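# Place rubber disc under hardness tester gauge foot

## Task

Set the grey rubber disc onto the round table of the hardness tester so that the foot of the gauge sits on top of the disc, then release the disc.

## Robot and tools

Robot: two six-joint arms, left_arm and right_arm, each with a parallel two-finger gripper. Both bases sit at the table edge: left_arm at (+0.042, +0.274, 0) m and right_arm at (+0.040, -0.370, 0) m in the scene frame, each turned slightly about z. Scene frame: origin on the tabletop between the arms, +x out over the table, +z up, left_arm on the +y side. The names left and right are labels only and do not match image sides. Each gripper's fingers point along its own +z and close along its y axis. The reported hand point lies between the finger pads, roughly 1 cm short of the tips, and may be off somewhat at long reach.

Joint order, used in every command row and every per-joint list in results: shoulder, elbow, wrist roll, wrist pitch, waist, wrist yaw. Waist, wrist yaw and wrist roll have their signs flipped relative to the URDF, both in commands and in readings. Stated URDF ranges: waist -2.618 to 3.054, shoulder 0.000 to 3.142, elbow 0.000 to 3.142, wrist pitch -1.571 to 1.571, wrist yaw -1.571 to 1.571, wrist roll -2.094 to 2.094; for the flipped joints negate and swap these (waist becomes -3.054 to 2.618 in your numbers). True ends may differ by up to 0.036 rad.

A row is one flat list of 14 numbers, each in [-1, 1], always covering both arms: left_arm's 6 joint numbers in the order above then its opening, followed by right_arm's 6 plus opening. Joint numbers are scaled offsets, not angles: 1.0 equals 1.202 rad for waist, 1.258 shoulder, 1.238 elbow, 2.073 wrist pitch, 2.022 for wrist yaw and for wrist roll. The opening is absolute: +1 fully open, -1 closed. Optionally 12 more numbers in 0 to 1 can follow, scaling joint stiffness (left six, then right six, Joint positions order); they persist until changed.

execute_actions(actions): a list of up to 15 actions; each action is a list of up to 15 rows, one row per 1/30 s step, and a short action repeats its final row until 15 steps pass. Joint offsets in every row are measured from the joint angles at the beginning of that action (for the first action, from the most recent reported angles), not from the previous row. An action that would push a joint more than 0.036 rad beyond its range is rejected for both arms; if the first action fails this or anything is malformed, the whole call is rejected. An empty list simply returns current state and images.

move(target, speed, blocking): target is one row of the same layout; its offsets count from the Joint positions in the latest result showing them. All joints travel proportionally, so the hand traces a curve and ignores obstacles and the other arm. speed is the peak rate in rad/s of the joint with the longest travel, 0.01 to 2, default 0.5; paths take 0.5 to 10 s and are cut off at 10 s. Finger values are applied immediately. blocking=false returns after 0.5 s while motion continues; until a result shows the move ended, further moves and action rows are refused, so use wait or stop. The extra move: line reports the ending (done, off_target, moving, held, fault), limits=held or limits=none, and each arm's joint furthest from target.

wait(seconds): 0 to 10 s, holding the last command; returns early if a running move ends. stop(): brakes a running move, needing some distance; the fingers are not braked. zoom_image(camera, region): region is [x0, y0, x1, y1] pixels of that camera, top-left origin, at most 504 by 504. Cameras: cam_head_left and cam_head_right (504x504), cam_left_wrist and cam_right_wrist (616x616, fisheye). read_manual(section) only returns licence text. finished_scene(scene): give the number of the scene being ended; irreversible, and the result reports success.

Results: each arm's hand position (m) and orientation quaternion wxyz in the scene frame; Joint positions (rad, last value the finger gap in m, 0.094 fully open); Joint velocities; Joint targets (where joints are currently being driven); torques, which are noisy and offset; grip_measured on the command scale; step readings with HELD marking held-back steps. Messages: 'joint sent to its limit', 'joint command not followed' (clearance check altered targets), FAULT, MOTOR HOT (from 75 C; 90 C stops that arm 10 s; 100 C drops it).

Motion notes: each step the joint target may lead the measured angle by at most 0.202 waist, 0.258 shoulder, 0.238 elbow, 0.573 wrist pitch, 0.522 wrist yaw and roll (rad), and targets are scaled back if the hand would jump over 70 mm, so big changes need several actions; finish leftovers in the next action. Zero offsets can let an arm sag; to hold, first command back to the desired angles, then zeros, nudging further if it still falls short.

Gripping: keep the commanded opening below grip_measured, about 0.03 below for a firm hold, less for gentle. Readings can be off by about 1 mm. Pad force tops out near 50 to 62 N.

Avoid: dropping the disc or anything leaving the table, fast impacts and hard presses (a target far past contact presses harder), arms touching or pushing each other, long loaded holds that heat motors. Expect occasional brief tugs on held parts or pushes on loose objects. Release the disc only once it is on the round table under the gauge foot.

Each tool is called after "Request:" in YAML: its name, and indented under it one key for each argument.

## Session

Request:
execute_actions:
  actions: []

Scene clock: 0.00 s.
left_arm: end_effector_position=(+0.4734, +0.0226, +0.1264) grip_measured=+1.000 end_effector_quat_wxyz=(+0.382, -0.010, +0.691, -0.613) | right_arm: end_effector_position=(+0.4779, -0.3159, +0.3290) grip_measured=+1.000 end_effector_quat_wxyz=(+0.165, +0.565, +0.746, +0.310)
Joint names: [shoulder, elbow, wrist roll, wrist pitch, waist, wrist yaw]
Joint positions: left_arm=[ 2.152  0.813  1.065  1.396  0.277 -0.7    0.094] | right_arm=[ 1.8    2.16  -1.404 -1.258  0.189  0.274  0.094]
Joint velocities: left_arm=[ 0.002 -0.017 -0.022 -0.066 -0.017  0.007  0.   ] | right_arm=[-0.002 -0.002 -0.066 -0.051 -0.007  0.066  0.   ]
Joint torques (N m, as the arm reports them, + toward a larger Joint positions number): no reading
Motor temperatures (°C, as the motors report them): left_arm=[26 28 24 28 26 25] | right_arm=[25 30 25 39 24 24]
Joint targets: left_arm=[2.148 0.817 1.058 1.393 0.277 -0.699] | right_arm=[1.799 2.162 -1.401 -1.273 0.189 0.273]
Joint stiffness scale: left_arm=[1. 1. 1. 1. 1. 1.] | right_arm=[1. 1. 1. 1. 1. 1.]

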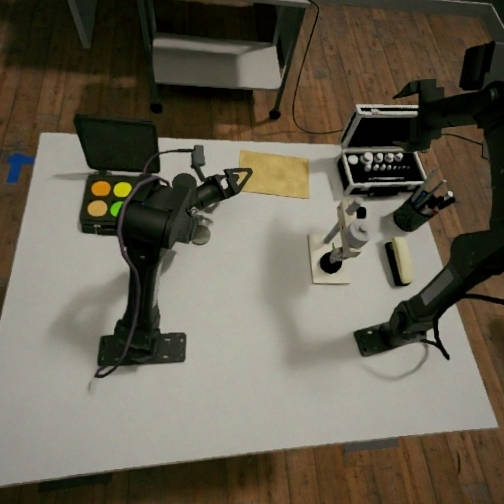

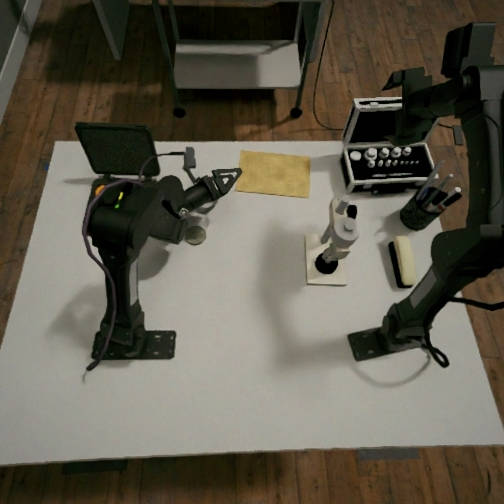

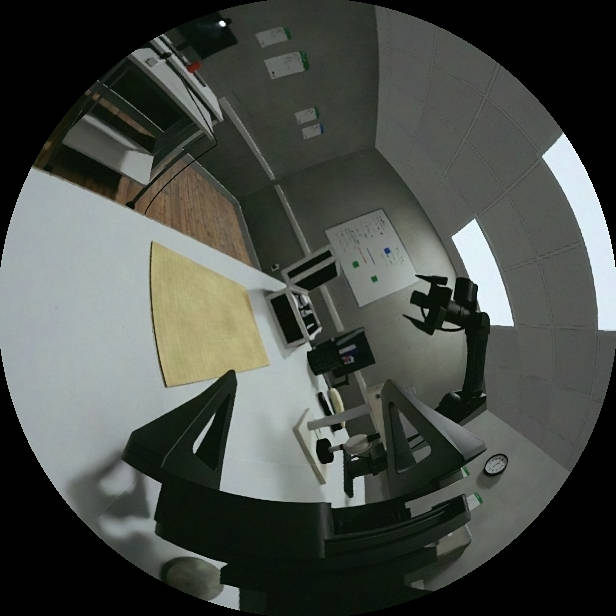

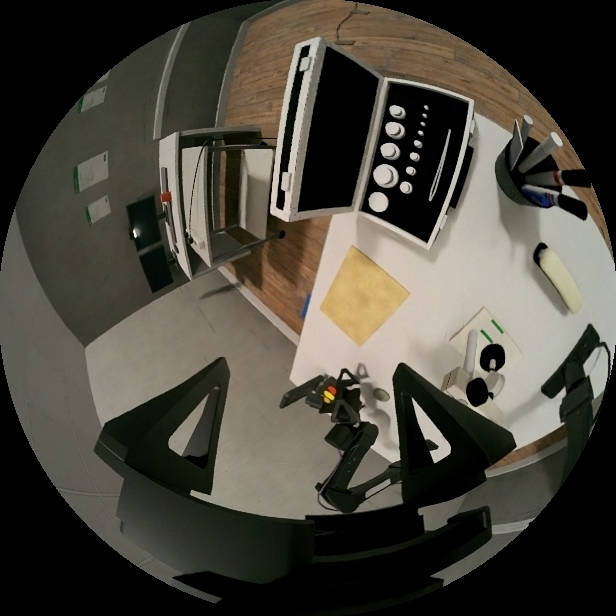

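Request:
zoom_image:
  camera: "cam_head_left"
  region: [280, 170, 400, 290]

Request:
zoom_image:
  camera: "cam_head_right"
  region: [150, 180, 270, 300]

Region (280, 170, 400, 290) of cam_head_left's 504x504 image, scaled by 4.200, with more detail than that image has.

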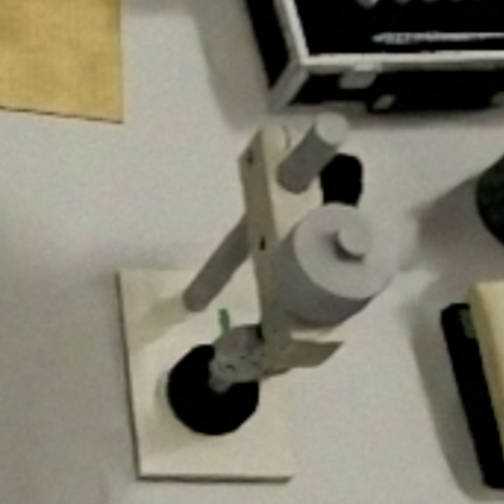

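Region (150, 180, 270, 300) of cam_head_right's 504x504 image, scaled by 4.200, with more detail than that image has.

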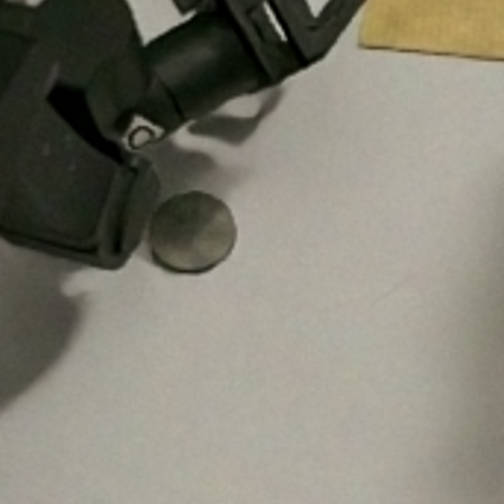

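Request:
move:
  target: [-0.448,-0.569,-0.531,-0.176,0.123,0.349,1, -1.0,-0.85,0.697,0.076,-0.5,-0.139,1]
  speed: 0.9

Scene clock: 18.00 s.
left_arm: end_effector_position=(+0.3465, +0.1329, +0.0364) grip_measured=+1.000 end_effector_quat_wxyz=(+0.522, +0.184, +0.825, -0.116) | right_arm: end_effector_position=(+0.1911, -0.2637, +0.3138) grip_measured=+1.000 end_effector_quat_wxyz=(+0.473, -0.257, +0.829, +0.149)
Joint names: [shoulder, elbow, wrist roll, wrist pitch, waist, wrist yaw]
Joint positions: left_arm=[ 1.615  0.124 -0.001  1.049  0.415 -0.001  0.094] | right_arm=[ 0.557  1.122 -0.003 -1.098 -0.401  0.004  0.094]
Joint velocities: left_arm=[-0.032  0.002 -0.051 -0.051 -0.007  0.051  0.   ] | right_arm=[ 0.002 -0.007  0.007 -0.022  0.007  0.007  0.   ]
Joint torques (N m, as the arm reports them, + toward a larger Joint positions number): left_arm=[-6.8   2.75 -0.05  1.73  0.69  0.03] | right_arm=[ 1.3   4.8   0.08  1.5  -0.66 -0.13]
Motor temperatures (°C, as the motors report them): left_arm=[29 29 24 31 26 25] | right_arm=[27 31 25 41 24 24]
Joint targets: left_arm=[1.588 0.109 -0.009 1.031 0.425 0.006] | right_arm=[0.542 1.108 0.005 -1.100 -0.411 -0.007]
Joint stiffness scale: left_arm=[1. 1. 1. 1. 1. 1.] | right_arm=[1. 1. 1. 1. 1. 1.]
move: off_target (left_arm); limits=none; left_arm: farthest joint: the shoulder, 0.027 radians from its target (0.564 radians at the start); right_arm: farthest joint: the shoulder, 0.015 radians from its target (1.258 radians at the start)

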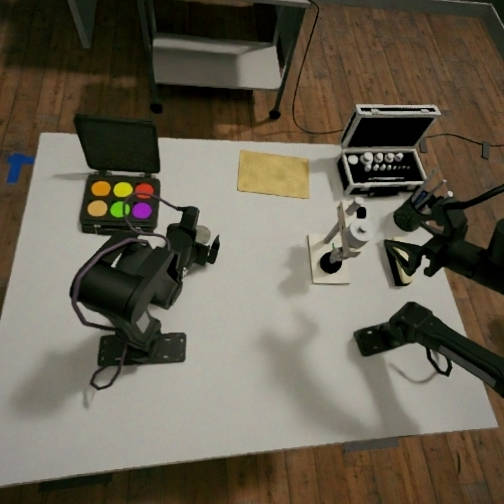

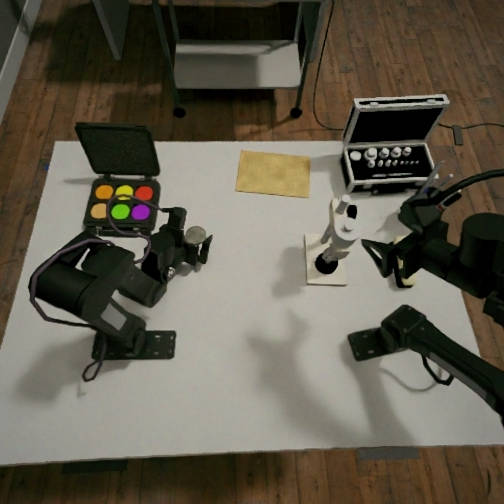

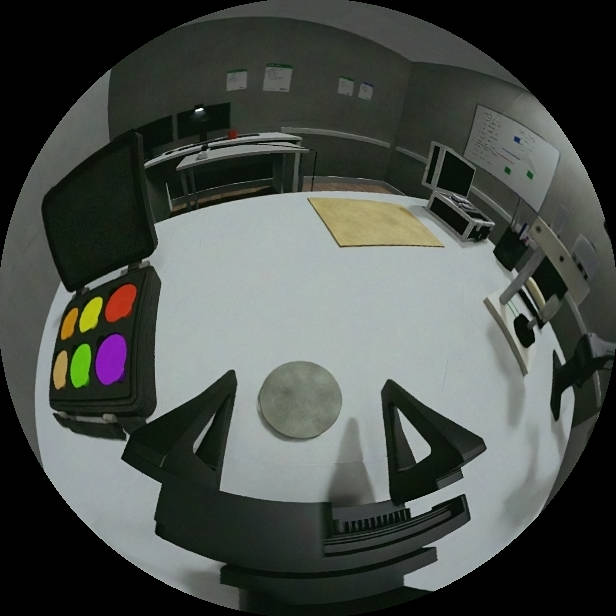

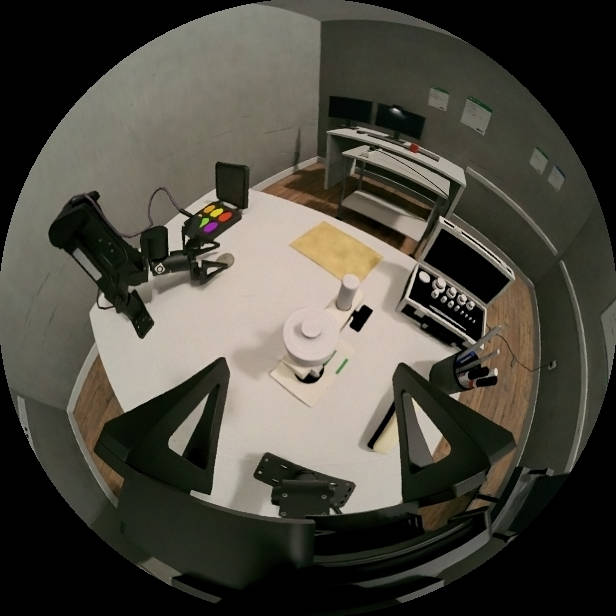

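Request:
move:
  target: [0.201,-0.022,0,0.12,-0.021,0,0.6, 0.048,-0.364,0,0.227,0,0,0.75]
  speed: 0.4

Request:
zoom_image:
  camera: "cam_left_wrist"
  region: [476, 170, 616, 310]

Scene clock: 26.40 s.
left_arm: end_effector_position=(+0.3526, +0.1363, +0.0168) grip_measured=+0.602 end_effector_quat_wxyz=(+0.527, +0.176, +0.824, -0.112) | right_arm: end_effector_position=(+0.2490, -0.2240, +0.2166) grip_measured=+0.752 end_effector_quat_wxyz=(+0.464, -0.259, +0.834, +0.147)
Joint names: [shoulder, elbow, wrist roll, wrist pitch, waist, wrist yaw]
Joint positions: left_arm=[ 1.848  0.124 -0.001  1.29   0.399 -0.     0.075] | right_arm=[ 0.61   0.682 -0.002 -0.625 -0.401  0.004  0.082]
Joint velocities: left_arm=[ 0.002 -0.027  0.022  0.051 -0.002  0.037  0.   ] | right_arm=[-0.012 -0.012 -0.051 -0.037  0.007  0.066  0.   ]
Joint torques (N m, as the arm reports them, + toward a larger Joint positions number): left_arm=[-4.06  0.28  0.03  1.94 -0.79 -0.04] | right_arm=[ 1.14  6.85  0.02  1.49  0.   -0.01]
Motor temperatures (°C, as the motors report them): left_arm=[29 29 24 31 26 25] | right_arm=[26 31 25 42 24 24]
Joint targets: left_arm=[1.868 0.097 -0.001 1.297 0.390 -0.001] | right_arm=[0.618 0.672 -0.003 -0.627 -0.401 0.004]
Joint stiffness scale: left_arm=[1. 1. 1. 1. 1. 1.] | right_arm=[1. 1. 1. 1. 1. 1.]
move: off_target (left_arm); limits=none; left_arm: farthest joint: the elbow, 0.027 radians from its target (0.027 radians at the start); right_arm: farthest joint: the elbow, 0.010 radians from its target (0.451 radians at the start)

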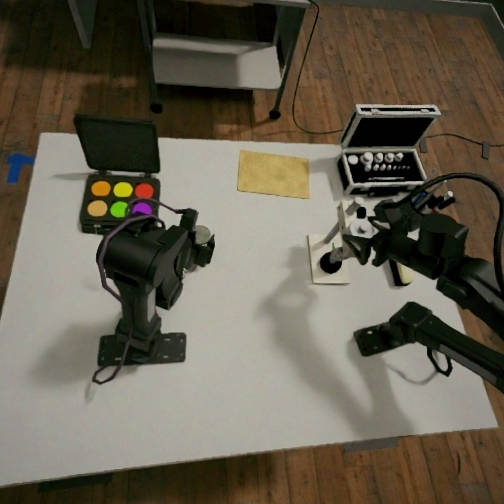

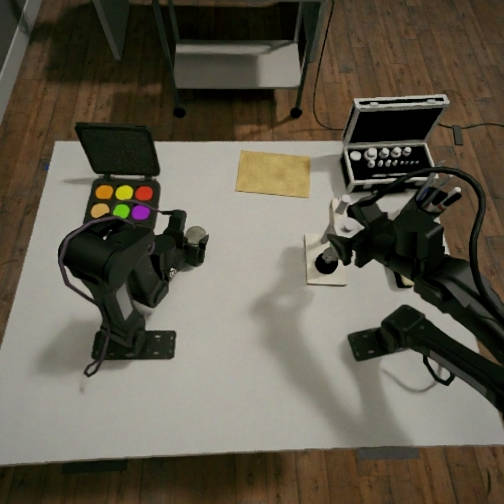

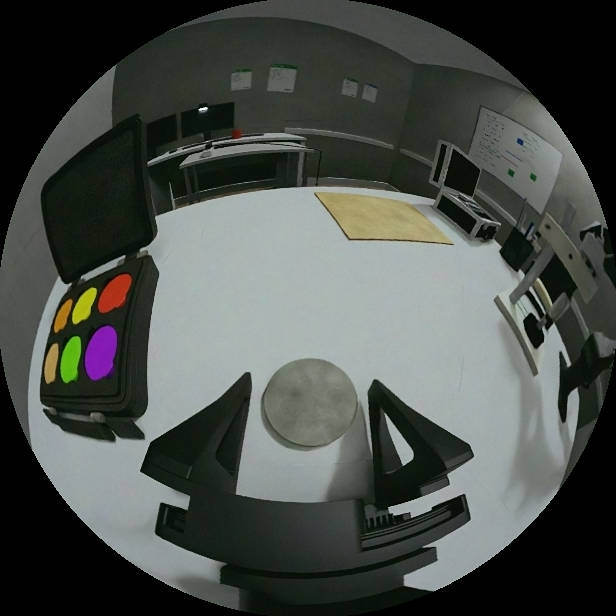

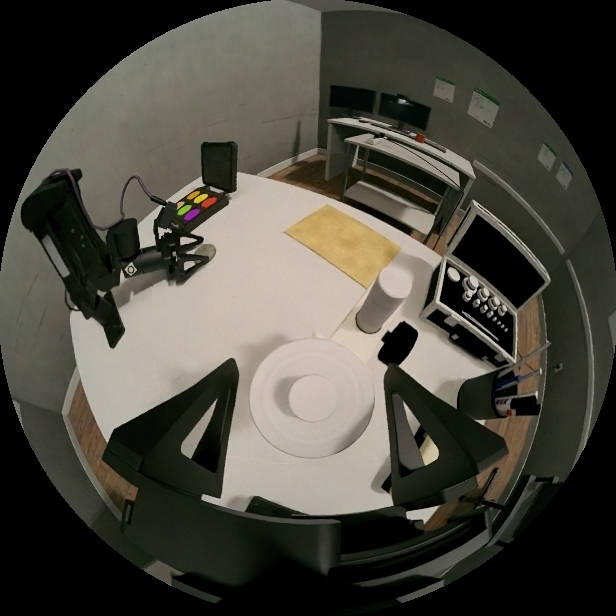

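Region (476, 170, 616, 310) of cam_left_wrist's 616x616 image, scaled by 3.600, with more detail than that image has.

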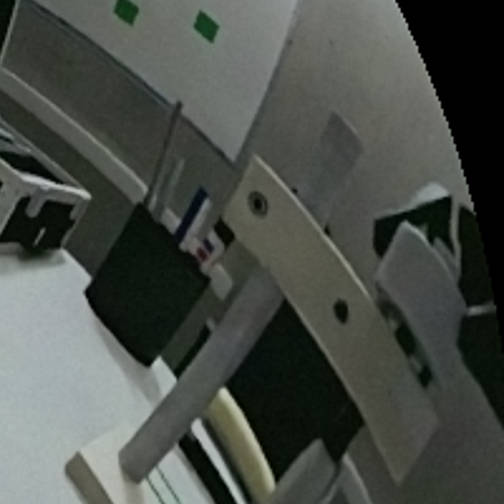

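Request:
execute_actions:
  actions:
    - [[0,-0.025,0,0,0,0,0.5,0,-0.012,0,0,0,0,0.5],[0,-0.028,0,0,0,0,0.5,0,-0.014,0,0,0,0,0.5],[0,-0.031,0,0,0,0,0.5,0,-0.016,0,0,0,0,0.5],[0,-0.033,0,0,0,0,0.5,0,-0.018,0,0,0,0,0.5],[0,-0.035,0,0,0,0,0.5,0,-0.02,0,0,0,0,0.5]]

Scene clock: 30.17 s.
left_arm: end_effector_position=(+0.3443, +0.1400, +0.0110) grip_measured=+0.502 end_effector_quat_wxyz=(+0.517, +0.178, +0.830, -0.110) | right_arm: end_effector_position=(+0.2491, -0.2240, +0.2125) grip_measured=+0.502 end_effector_quat_wxyz=(+0.462, -0.259, +0.836, +0.146)
Joint names: [shoulder, elbow, wrist roll, wrist pitch, waist, wrist yaw]
Joint positions: left_arm=[ 1.848  0.098 -0.001  1.292  0.399 -0.     0.071] | right_arm=[ 0.61   0.67  -0.002 -0.62  -0.401  0.004  0.071]
Joint velocities: left_arm=[ 0.022 -0.012  0.022  0.022  0.012 -0.022  0.   ] | right_arm=[-0.002 -0.032 -0.007 -0.037  0.007  0.066 -0.   ]
Joint torques (N m, as the arm reports them, + toward a larger Joint positions number): left_arm=[-5.39  0.97  0.02  1.9  -0.06 -0.03] | right_arm=[0.56 6.61 0.02 1.46 0.01 0.01]
Motor temperatures (°C, as the motors report them): left_arm=[28 29 24 31 26 25] | right_arm=[26 32 25 43 24 24]
Joint targets: left_arm=[1.848 0.080 -0.001 1.290 0.399 -0.000] | right_arm=[0.610 0.657 -0.002 -0.625 -0.401 0.004]
Joint stiffness scale: left_arm=[1. 1. 1. 1. 1. 1.] | right_arm=[1. 1. 1. 1. 1. 1.]
Step readings (joint positions):
0: left_arm=[1.848 0.124 -0.001 1.291 0.399 -0.000] | right_arm=[0.610 0.682 -0.002 -0.625 -0.401 0.004]
1: left_arm=[1.848 0.123 -0.001 1.291 0.399 -0.000] | right_arm=[0.610 0.682 -0.002 -0.625 -0.401 0.004]
2: left_arm=[1.848 0.120 -0.001 1.292 0.399 -0.000] | right_arm=[0.610 0.682 -0.002 -0.625 -0.401 0.004]
4: left_arm=[1.848 0.110 -0.001 1.292 0.399 -0.000] | right_arm=[0.610 0.682 -0.002 -0.624 -0.401 0.004]
8: left_arm=[1.848 0.099 -0.001 1.292 0.399 -0.000] | right_arm=[0.610 0.673 -0.002 -0.620 -0.401 0.004]
15: Joint positions above

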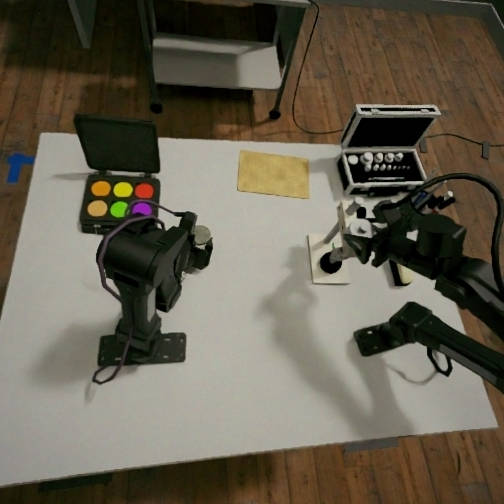

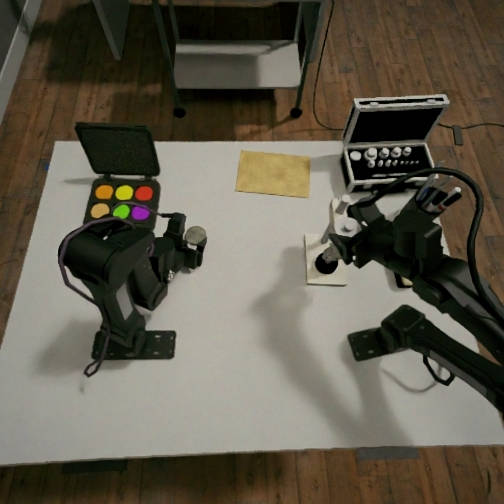

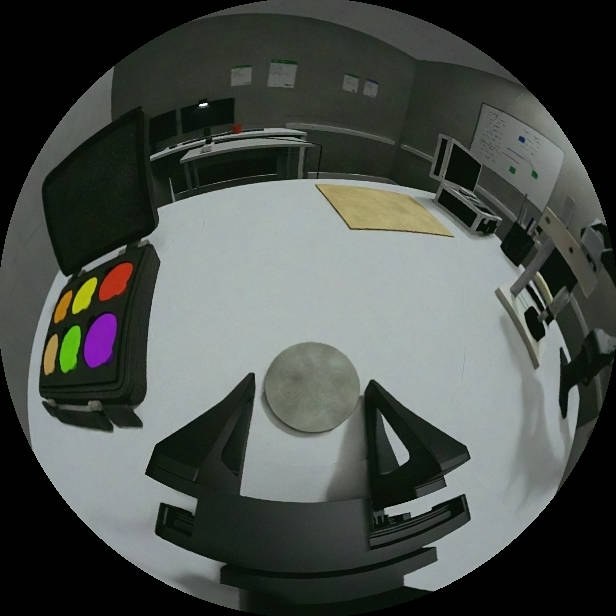

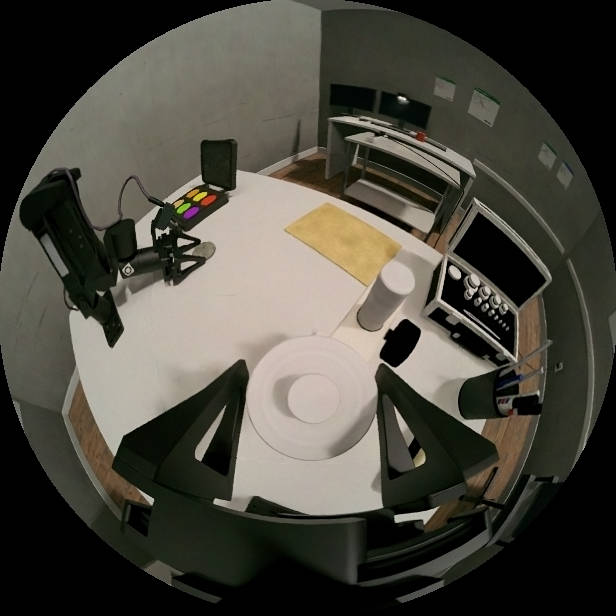

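Request:
execute_actions:
  actions:
    - [[0,0.02,0,0,0,0,0.4,0,0,0,0,0,0,0.35],[0,0.024,0,0,0,0,0.4,0,0,0,0,0,0,0.3],[0,0.027,0,0,0,0,0.4,0,0,0,0,0,0,0.25],[0,0.027,0,0,0,0,0.4,0,0,0,0,0,0,0.17],[0,0.027,0,0,0,0,0.4,0,0,0,0,0,0,0.17],[0,0.027,0,0,0,0,0.4,0,0,0,0,0,0,0.17],[0,0.027,0,0,0,0,0.35,0,0,0,0,0,0,0.17],[0,0.027,0,0,0,0,0.3,0,0,0,0,0,0,0.17],[0,0.027,0,0,0,0,0.25,0,0,0,0,0,0,0.17],[0,0.027,0,0,0,0,0.18,0,0,0,0,0,0,0.17]]

Scene clock: 34.27 s.
left_arm: end_effector_position=(+0.3486, +0.1380, +0.0143) grip_measured=+0.210 end_effector_quat_wxyz=(+0.523, +0.177, +0.827, -0.111) | right_arm: end_effector_position=(+0.2493, -0.2239, +0.2129) grip_measured=+0.215 end_effector_quat_wxyz=(+0.463, -0.259, +0.835, +0.146)
Joint names: [shoulder, elbow, wrist roll, wrist pitch, waist, wrist yaw]
Joint positions: left_arm=[ 1.848  0.111 -0.001  1.293  0.399 -0.     0.057] | right_arm=[ 0.61   0.67  -0.002 -0.618 -0.401  0.004  0.057]
Joint velocities: left_arm=[ 0.002 -0.007  0.037 -0.037 -0.007  0.081  0.001] | right_arm=[-0.007 -0.007  0.051  0.022  0.002 -0.081  0.001]
Joint torques (N m, as the arm reports them, + toward a larger Joint positions number): left_arm=[-5.53  4.23  0.01  1.87 -0.06 -0.03] | right_arm=[0.57 7.72 0.02 1.49 0.02 0.02]
Motor temperatures (°C, as the motors report them): left_arm=[28 28 24 32 26 25] | right_arm=[26 32 25 43 24 24]
Joint targets: left_arm=[1.848 0.132 -0.001 1.292 0.399 -0.000] | right_arm=[0.610 0.670 -0.002 -0.620 -0.401 0.004]
Joint stiffness scale: left_arm=[1. 1. 1. 1. 1. 1.] | right_arm=[1. 1. 1. 1. 1. 1.]
Step readings (joint positions):
0: left_arm=[1.848 0.098 -0.001 1.292 0.399 -0.000] | right_arm=[0.610 0.670 -0.002 -0.620 -0.401 0.004]
1: left_arm=[1.848 0.098 -0.001 1.292 0.399 -0.000] | right_arm=[0.610 0.670 -0.002 -0.620 -0.401 0.004]
2: left_arm=[1.848 0.098 -0.001 1.292 0.399 -0.000] | right_arm=[0.610 0.670 -0.002 -0.620 -0.401 0.004]
4: left_arm=[1.848 0.102 -0.001 1.292 0.399 -0.000] | right_arm=[0.610 0.670 -0.002 -0.618 -0.401 0.004]
8: left_arm=[1.848 0.111 -0.001 1.292 0.399 -0.000] | right_arm=[0.610 0.670 -0.002 -0.618 -0.401 0.004]
15: Joint positions above

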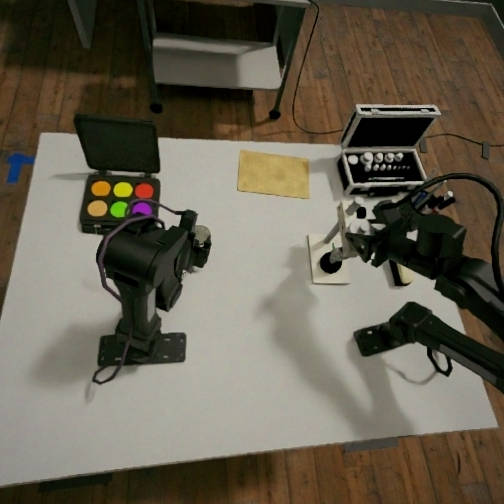

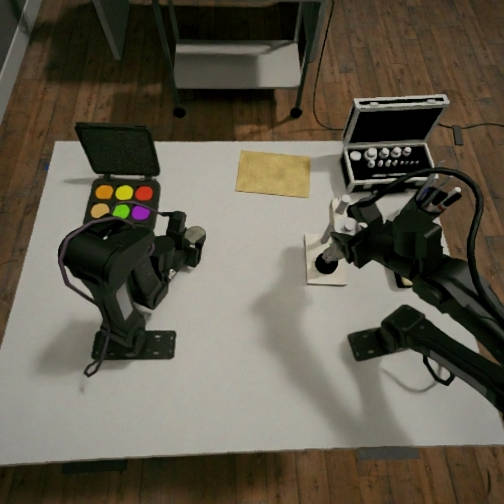

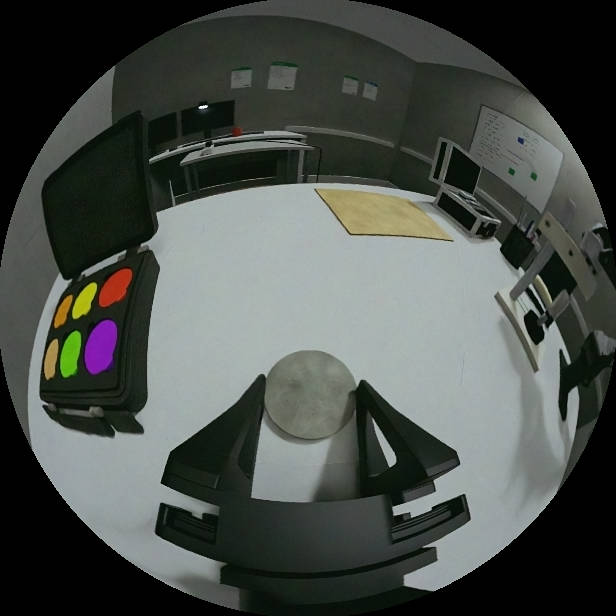

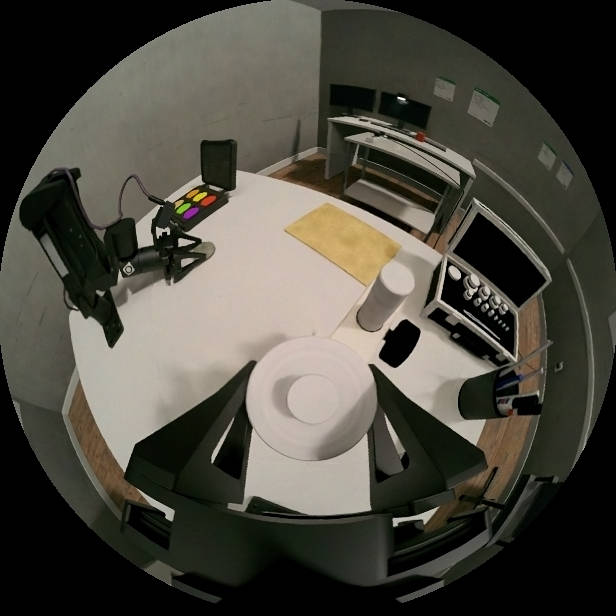

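Request:
move:
  target: [0.167,0.457,0,-0.101,0.64,0,0.17, -0.016,0.133,0,0.041,0,0,0.16]
  speed: 0.55

Request:
zoom_image:
  camera: "cam_left_wrist"
  region: [190, 150, 430, 390]

Scene clock: 45.30 s.
left_arm: end_effector_position=(+0.2214, -0.1730, +0.0538) grip_measured=+0.210 end_effector_quat_wxyz=(+0.495, +0.450, +0.663, -0.336) | right_arm: end_effector_position=(+0.2493, -0.2239, +0.2319) grip_measured=+0.215 end_effector_quat_wxyz=(+0.465, -0.259, +0.834, +0.146)
Joint names: [shoulder, elbow, wrist roll, wrist pitch, waist, wrist yaw]
Joint positions: left_arm=[ 2.039  0.654 -0.001  1.096  1.169 -0.003  0.057] | right_arm=[ 0.634  0.748 -0.002 -0.667 -0.401  0.004  0.057]
Joint velocities: left_arm=[-0.017 -0.007 -0.022 -0.007  0.007  0.066  0.   ] | right_arm=[-0.012  0.012  0.051 -0.037 -0.012 -0.022 -0.001]
Joint torques (N m, as the arm reports them, + toward a larger Joint positions number): left_arm=[-8.03  6.6   0.03  1.82 -0.11 -0.01] | right_arm=[-2.57 14.9   0.02  2.6  -0.01 -0.01]
Motor temperatures (°C, as the motors report them): left_arm=[28 29 24 32 26 25] | right_arm=[25 33 25 44 24 24]
Joint targets: left_arm=[2.058 0.676 -0.001 1.084 1.168 -0.000] | right_arm=[0.590 0.835 -0.002 -0.534 -0.401 0.004]
Joint stiffness scale: left_arm=[1. 1. 1. 1. 1. 1.] | right_arm=[1. 1. 1. 1. 1. 1.]
move: off_target (left_arm, right_arm); limits=none; left_arm: farthest joint: the elbow, 0.023 radians from its target (0.566 radians at the start); right_arm: farthest joint: the wrist pitch, 0.134 radians from its target (0.085 radians at the start)

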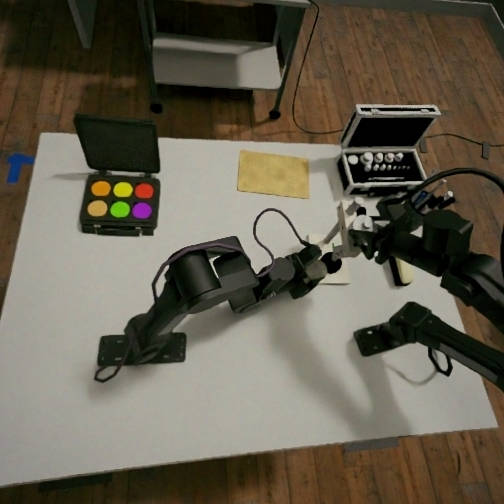

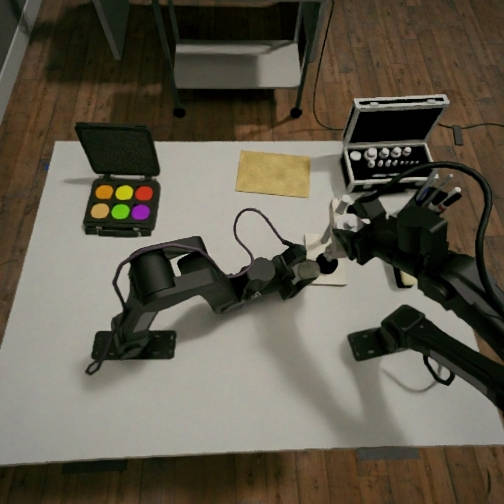

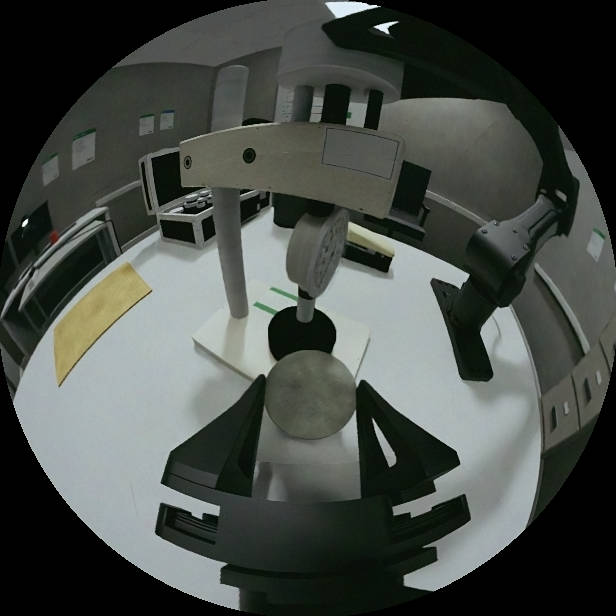

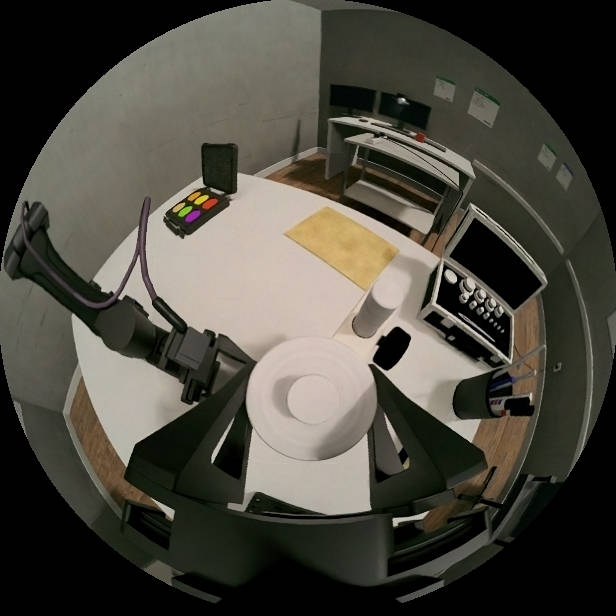

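Region (190, 150, 430, 390) of cam_left_wrist's 616x616 image, scaled by 2.100, with more detail than that image has.

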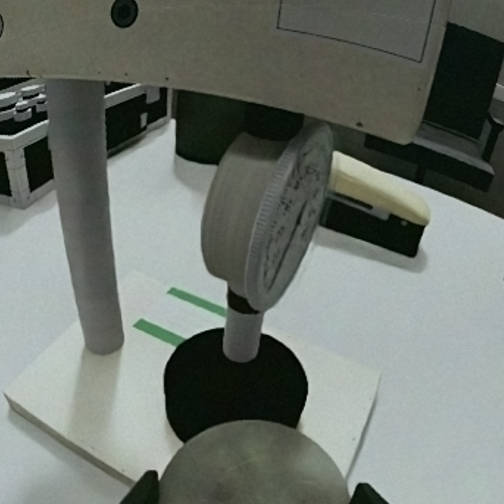

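Request:
execute_actions:
  actions:
    - [[0.014,0.02,0,-0.006,-0.008,0,0.17,-0.035,0.06,0,0.068,0,0,0.16],[0.018,0.026,0,-0.009,-0.01,0,0.17,-0.035,0.06,0,0.068,0,0,0.16],[0.023,0.033,0,-0.012,-0.012,0,0.17,-0.035,0.06,0,0.068,0,0,0.16],[0.028,0.04,0,-0.014,-0.014,0,0.17,-0.035,0.06,0,0.068,0,0,0.16],[0.032,0.047,0,-0.016,-0.016,0,0.17,-0.035,0.06,0,0.068,0,0,0.16],[0.036,0.054,0,-0.018,-0.018,0,0.17,-0.035,0.06,0,0.068,0,0,0.16],[0.04,0.061,0,-0.02,-0.019,0,0.17,-0.035,0.06,0,0.068,0,0,0.16],[0.044,0.068,0,-0.022,-0.019,0,0.17,-0.035,0.06,0,0.068,0,0,0.16],[0.048,0.075,0,-0.024,-0.019,0,0.17,-0.035,0.06,0,0.068,0,0,0.16],[0.052,0.082,0,-0.025,-0.019,0,0.17,-0.035,0.06,0,0.068,0,0,0.16],[0.056,0.089,0,-0.026,-0.019,0,0.17,-0.035,0.06,0,0.068,0,0,0.16],[0.06,0.096,0,-0.027,-0.019,0,0.17,-0.035,0.06,0,0.068,0,0,0.16],[0.064,0.103,0,-0.028,-0.019,0,0.17,-0.035,0.06,0,0.068,0,0,0.16]]

Request:
wait:
  seconds: 0.3

Request:
zoom_image:
  camera: "cam_left_wrist"
  region: [190, 170, 430, 410]

Scene clock: 57.30 s.
left_arm: end_effector_position=(+0.2373, -0.1913, +0.0497) grip_measured=+0.210 end_effector_quat_wxyz=(+0.497, +0.445, +0.667, -0.332) | right_arm: end_effector_position=(+0.2493, -0.2239, +0.2319) grip_measured=+0.215 end_effector_quat_wxyz=(+0.465, -0.259, +0.834, +0.146)
Joint names: [shoulder, elbow, wrist roll, wrist pitch, waist, wrist yaw]
Joint positions: left_arm=[ 2.101  0.754 -0.001  1.056  1.153 -0.003  0.057] | right_arm=[ 0.634  0.748 -0.002 -0.667 -0.401  0.004  0.057]
Joint velocities: left_arm=[ 0.061  0.1    0.022 -0.051  0.002  0.037 -0.001] | right_arm=[-0.022  0.007  0.037 -0.051 -0.012  0.037  0.   ]
Joint torques (N m, as the arm reports them, + toward a larger Joint positions number): left_arm=[-9.38  6.68  0.02  1.82 -0.65 -0.07] | right_arm=[-2.56 13.91  0.03  2.65  0.02  0.  ]
Motor temperatures (°C, as the motors report them): left_arm=[29 29 24 32 26 25] | right_arm=[25 37 25 51 24 24]
Joint targets: left_arm=[2.119 0.782 -0.001 1.038 1.146 -0.003] | right_arm=[0.590 0.823 -0.002 -0.526 -0.401 0.004]
Joint stiffness scale: left_arm=[1. 1. 1. 1. 1. 1.] | right_arm=[1. 1. 1. 1. 1. 1.]
Step readings (joint positions):
0: left_arm=[2.039 0.654 -0.001 1.096 1.169 -0.003] | right_arm=[0.634 0.748 -0.002 -0.667 -0.401 0.004]
1: left_arm=[2.039 0.654 -0.001 1.096 1.169 -0.003] | right_arm=[0.634 0.748 -0.002 -0.667 -0.401 0.004]
2: left_arm=[2.039 0.654 -0.001 1.095 1.169 -0.003] | right_arm=[0.634 0.748 -0.002 -0.667 -0.401 0.004]
4: left_arm=[2.043 0.662 -0.001 1.090 1.167 -0.003] | right_arm=[0.634 0.748 -0.002 -0.667 -0.401 0.004]
8: left_arm=[2.068 0.699 -0.001 1.077 1.157 -0.003] | right_arm=[0.634 0.748 -0.002 -0.667 -0.401 0.004]
15: Joint positions above

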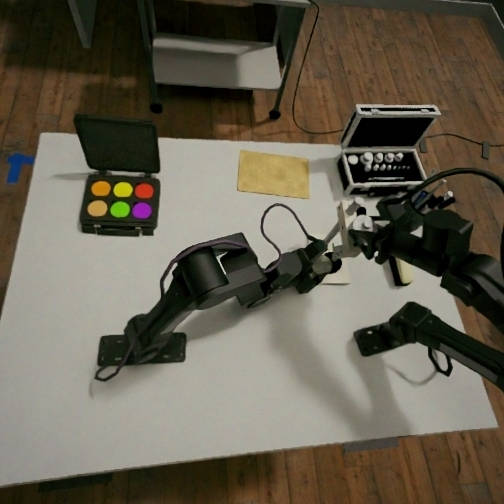

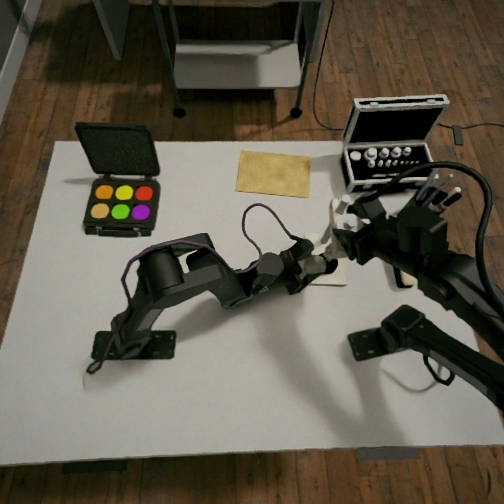

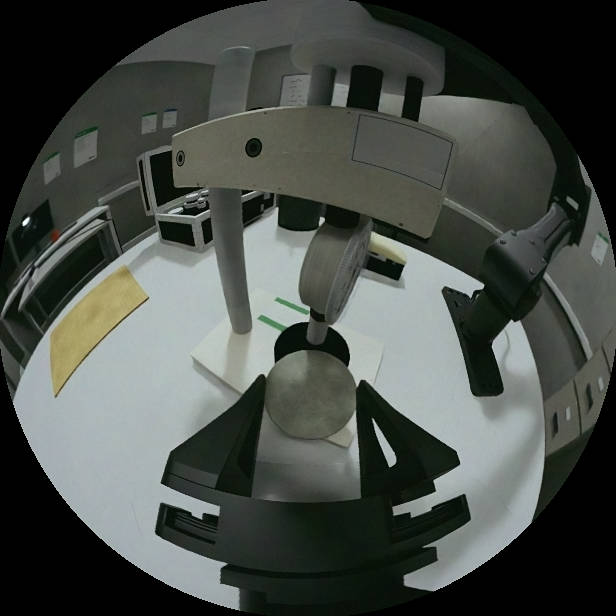

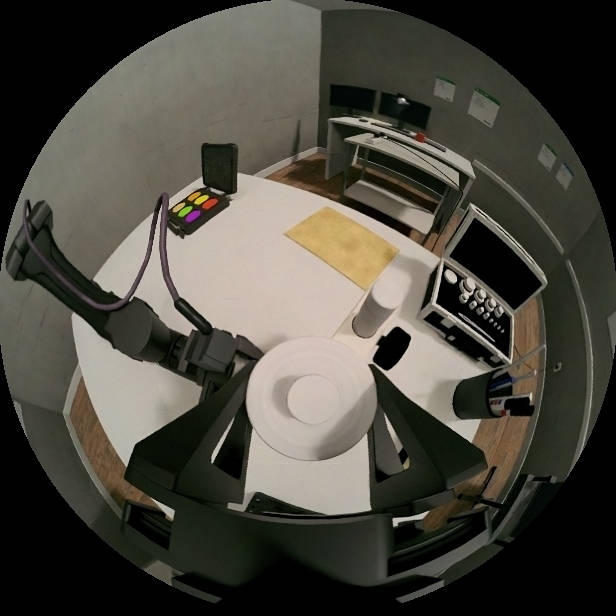

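Scene clock: 57.60 s.
left_arm: end_effector_position=(+0.2374, -0.1917, +0.0488) grip_measured=+0.210 end_effector_quat_wxyz=(+0.495, +0.446, +0.668, -0.331) | right_arm: end_effector_position=(+0.2493, -0.2239, +0.2319) grip_measured=+0.215 end_effector_quat_wxyz=(+0.465, -0.259, +0.834, +0.146)
Joint names: [shoulder, elbow, wrist roll, wrist pitch, waist, wrist yaw]
Joint positions: left_arm=[ 2.102  0.757 -0.001  1.05   1.153 -0.003  0.057] | right_arm=[ 0.634  0.748 -0.002 -0.667 -0.401  0.004  0.057]
Joint velocities: left_arm=[-0.017  0.002  0.007 -0.007  0.007  0.007  0.   ] | right_arm=[-0.007 -0.012  0.037 -0.022  0.012  0.095 -0.001]
Joint torques (N m, as the arm reports them, + toward a larger Joint positions number): left_arm=[-8.95  6.99  0.02  1.82 -0.56 -0.03] | right_arm=[-2.56 13.89  0.04  2.65  0.   -0.01]
Motor temperatures (°C, as the motors report them): left_arm=[29 29 24 32 26 25] | right_arm=[25 37 25 51 24 24]
Joint targets: left_arm=[2.119 0.782 -0.001 1.038 1.146 -0.003] | right_arm=[0.590 0.823 -0.002 -0.526 -0.401 0.004]
Joint stiffness scale: left_arm=[1. 1. 1. 1. 1. 1.] | right_arm=[1. 1. 1. 1. 1. 1.]
wait: 0.30 s; no rest

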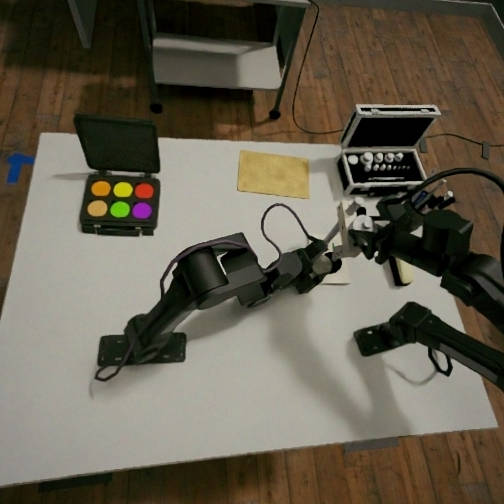

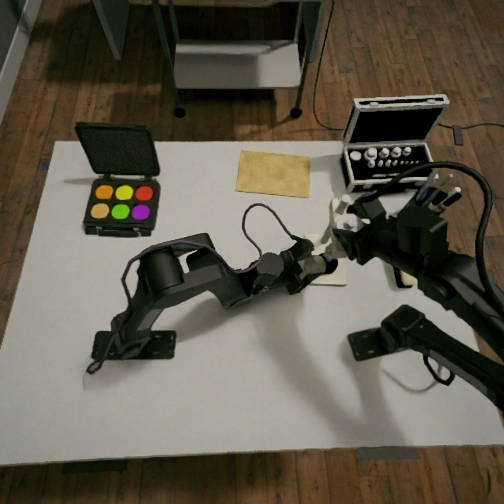

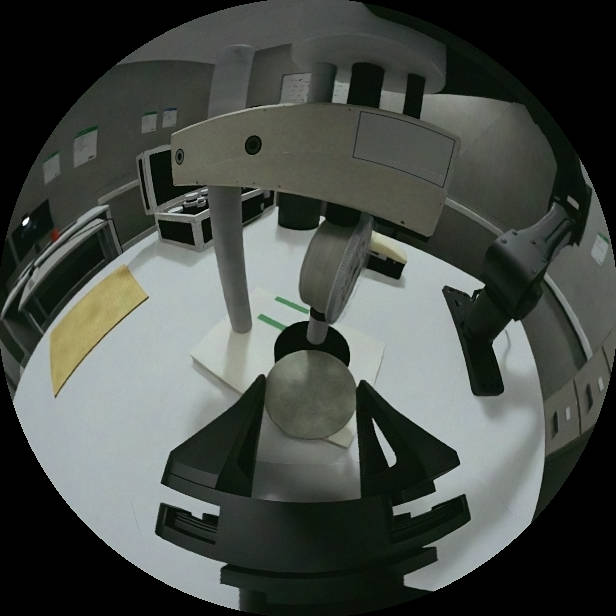

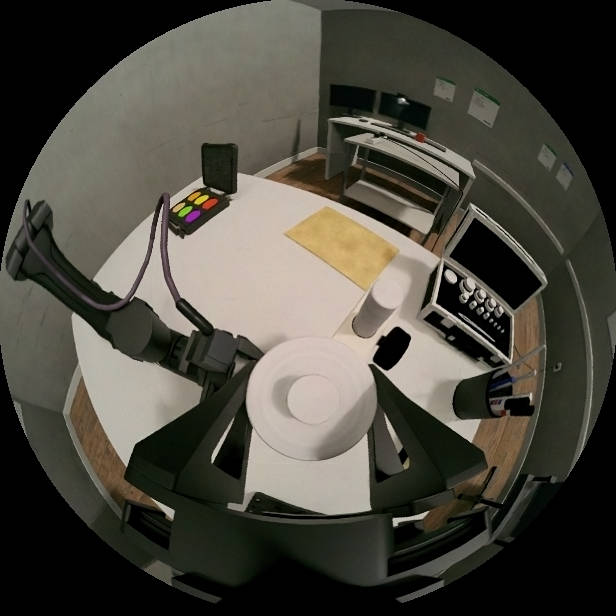

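Region (190, 170, 430, 410) of cam_left_wrist's 616x616 image, scaled by 2.100, with more detail than that image has.

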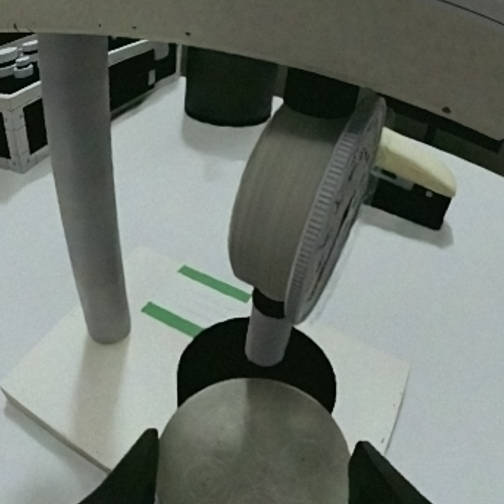

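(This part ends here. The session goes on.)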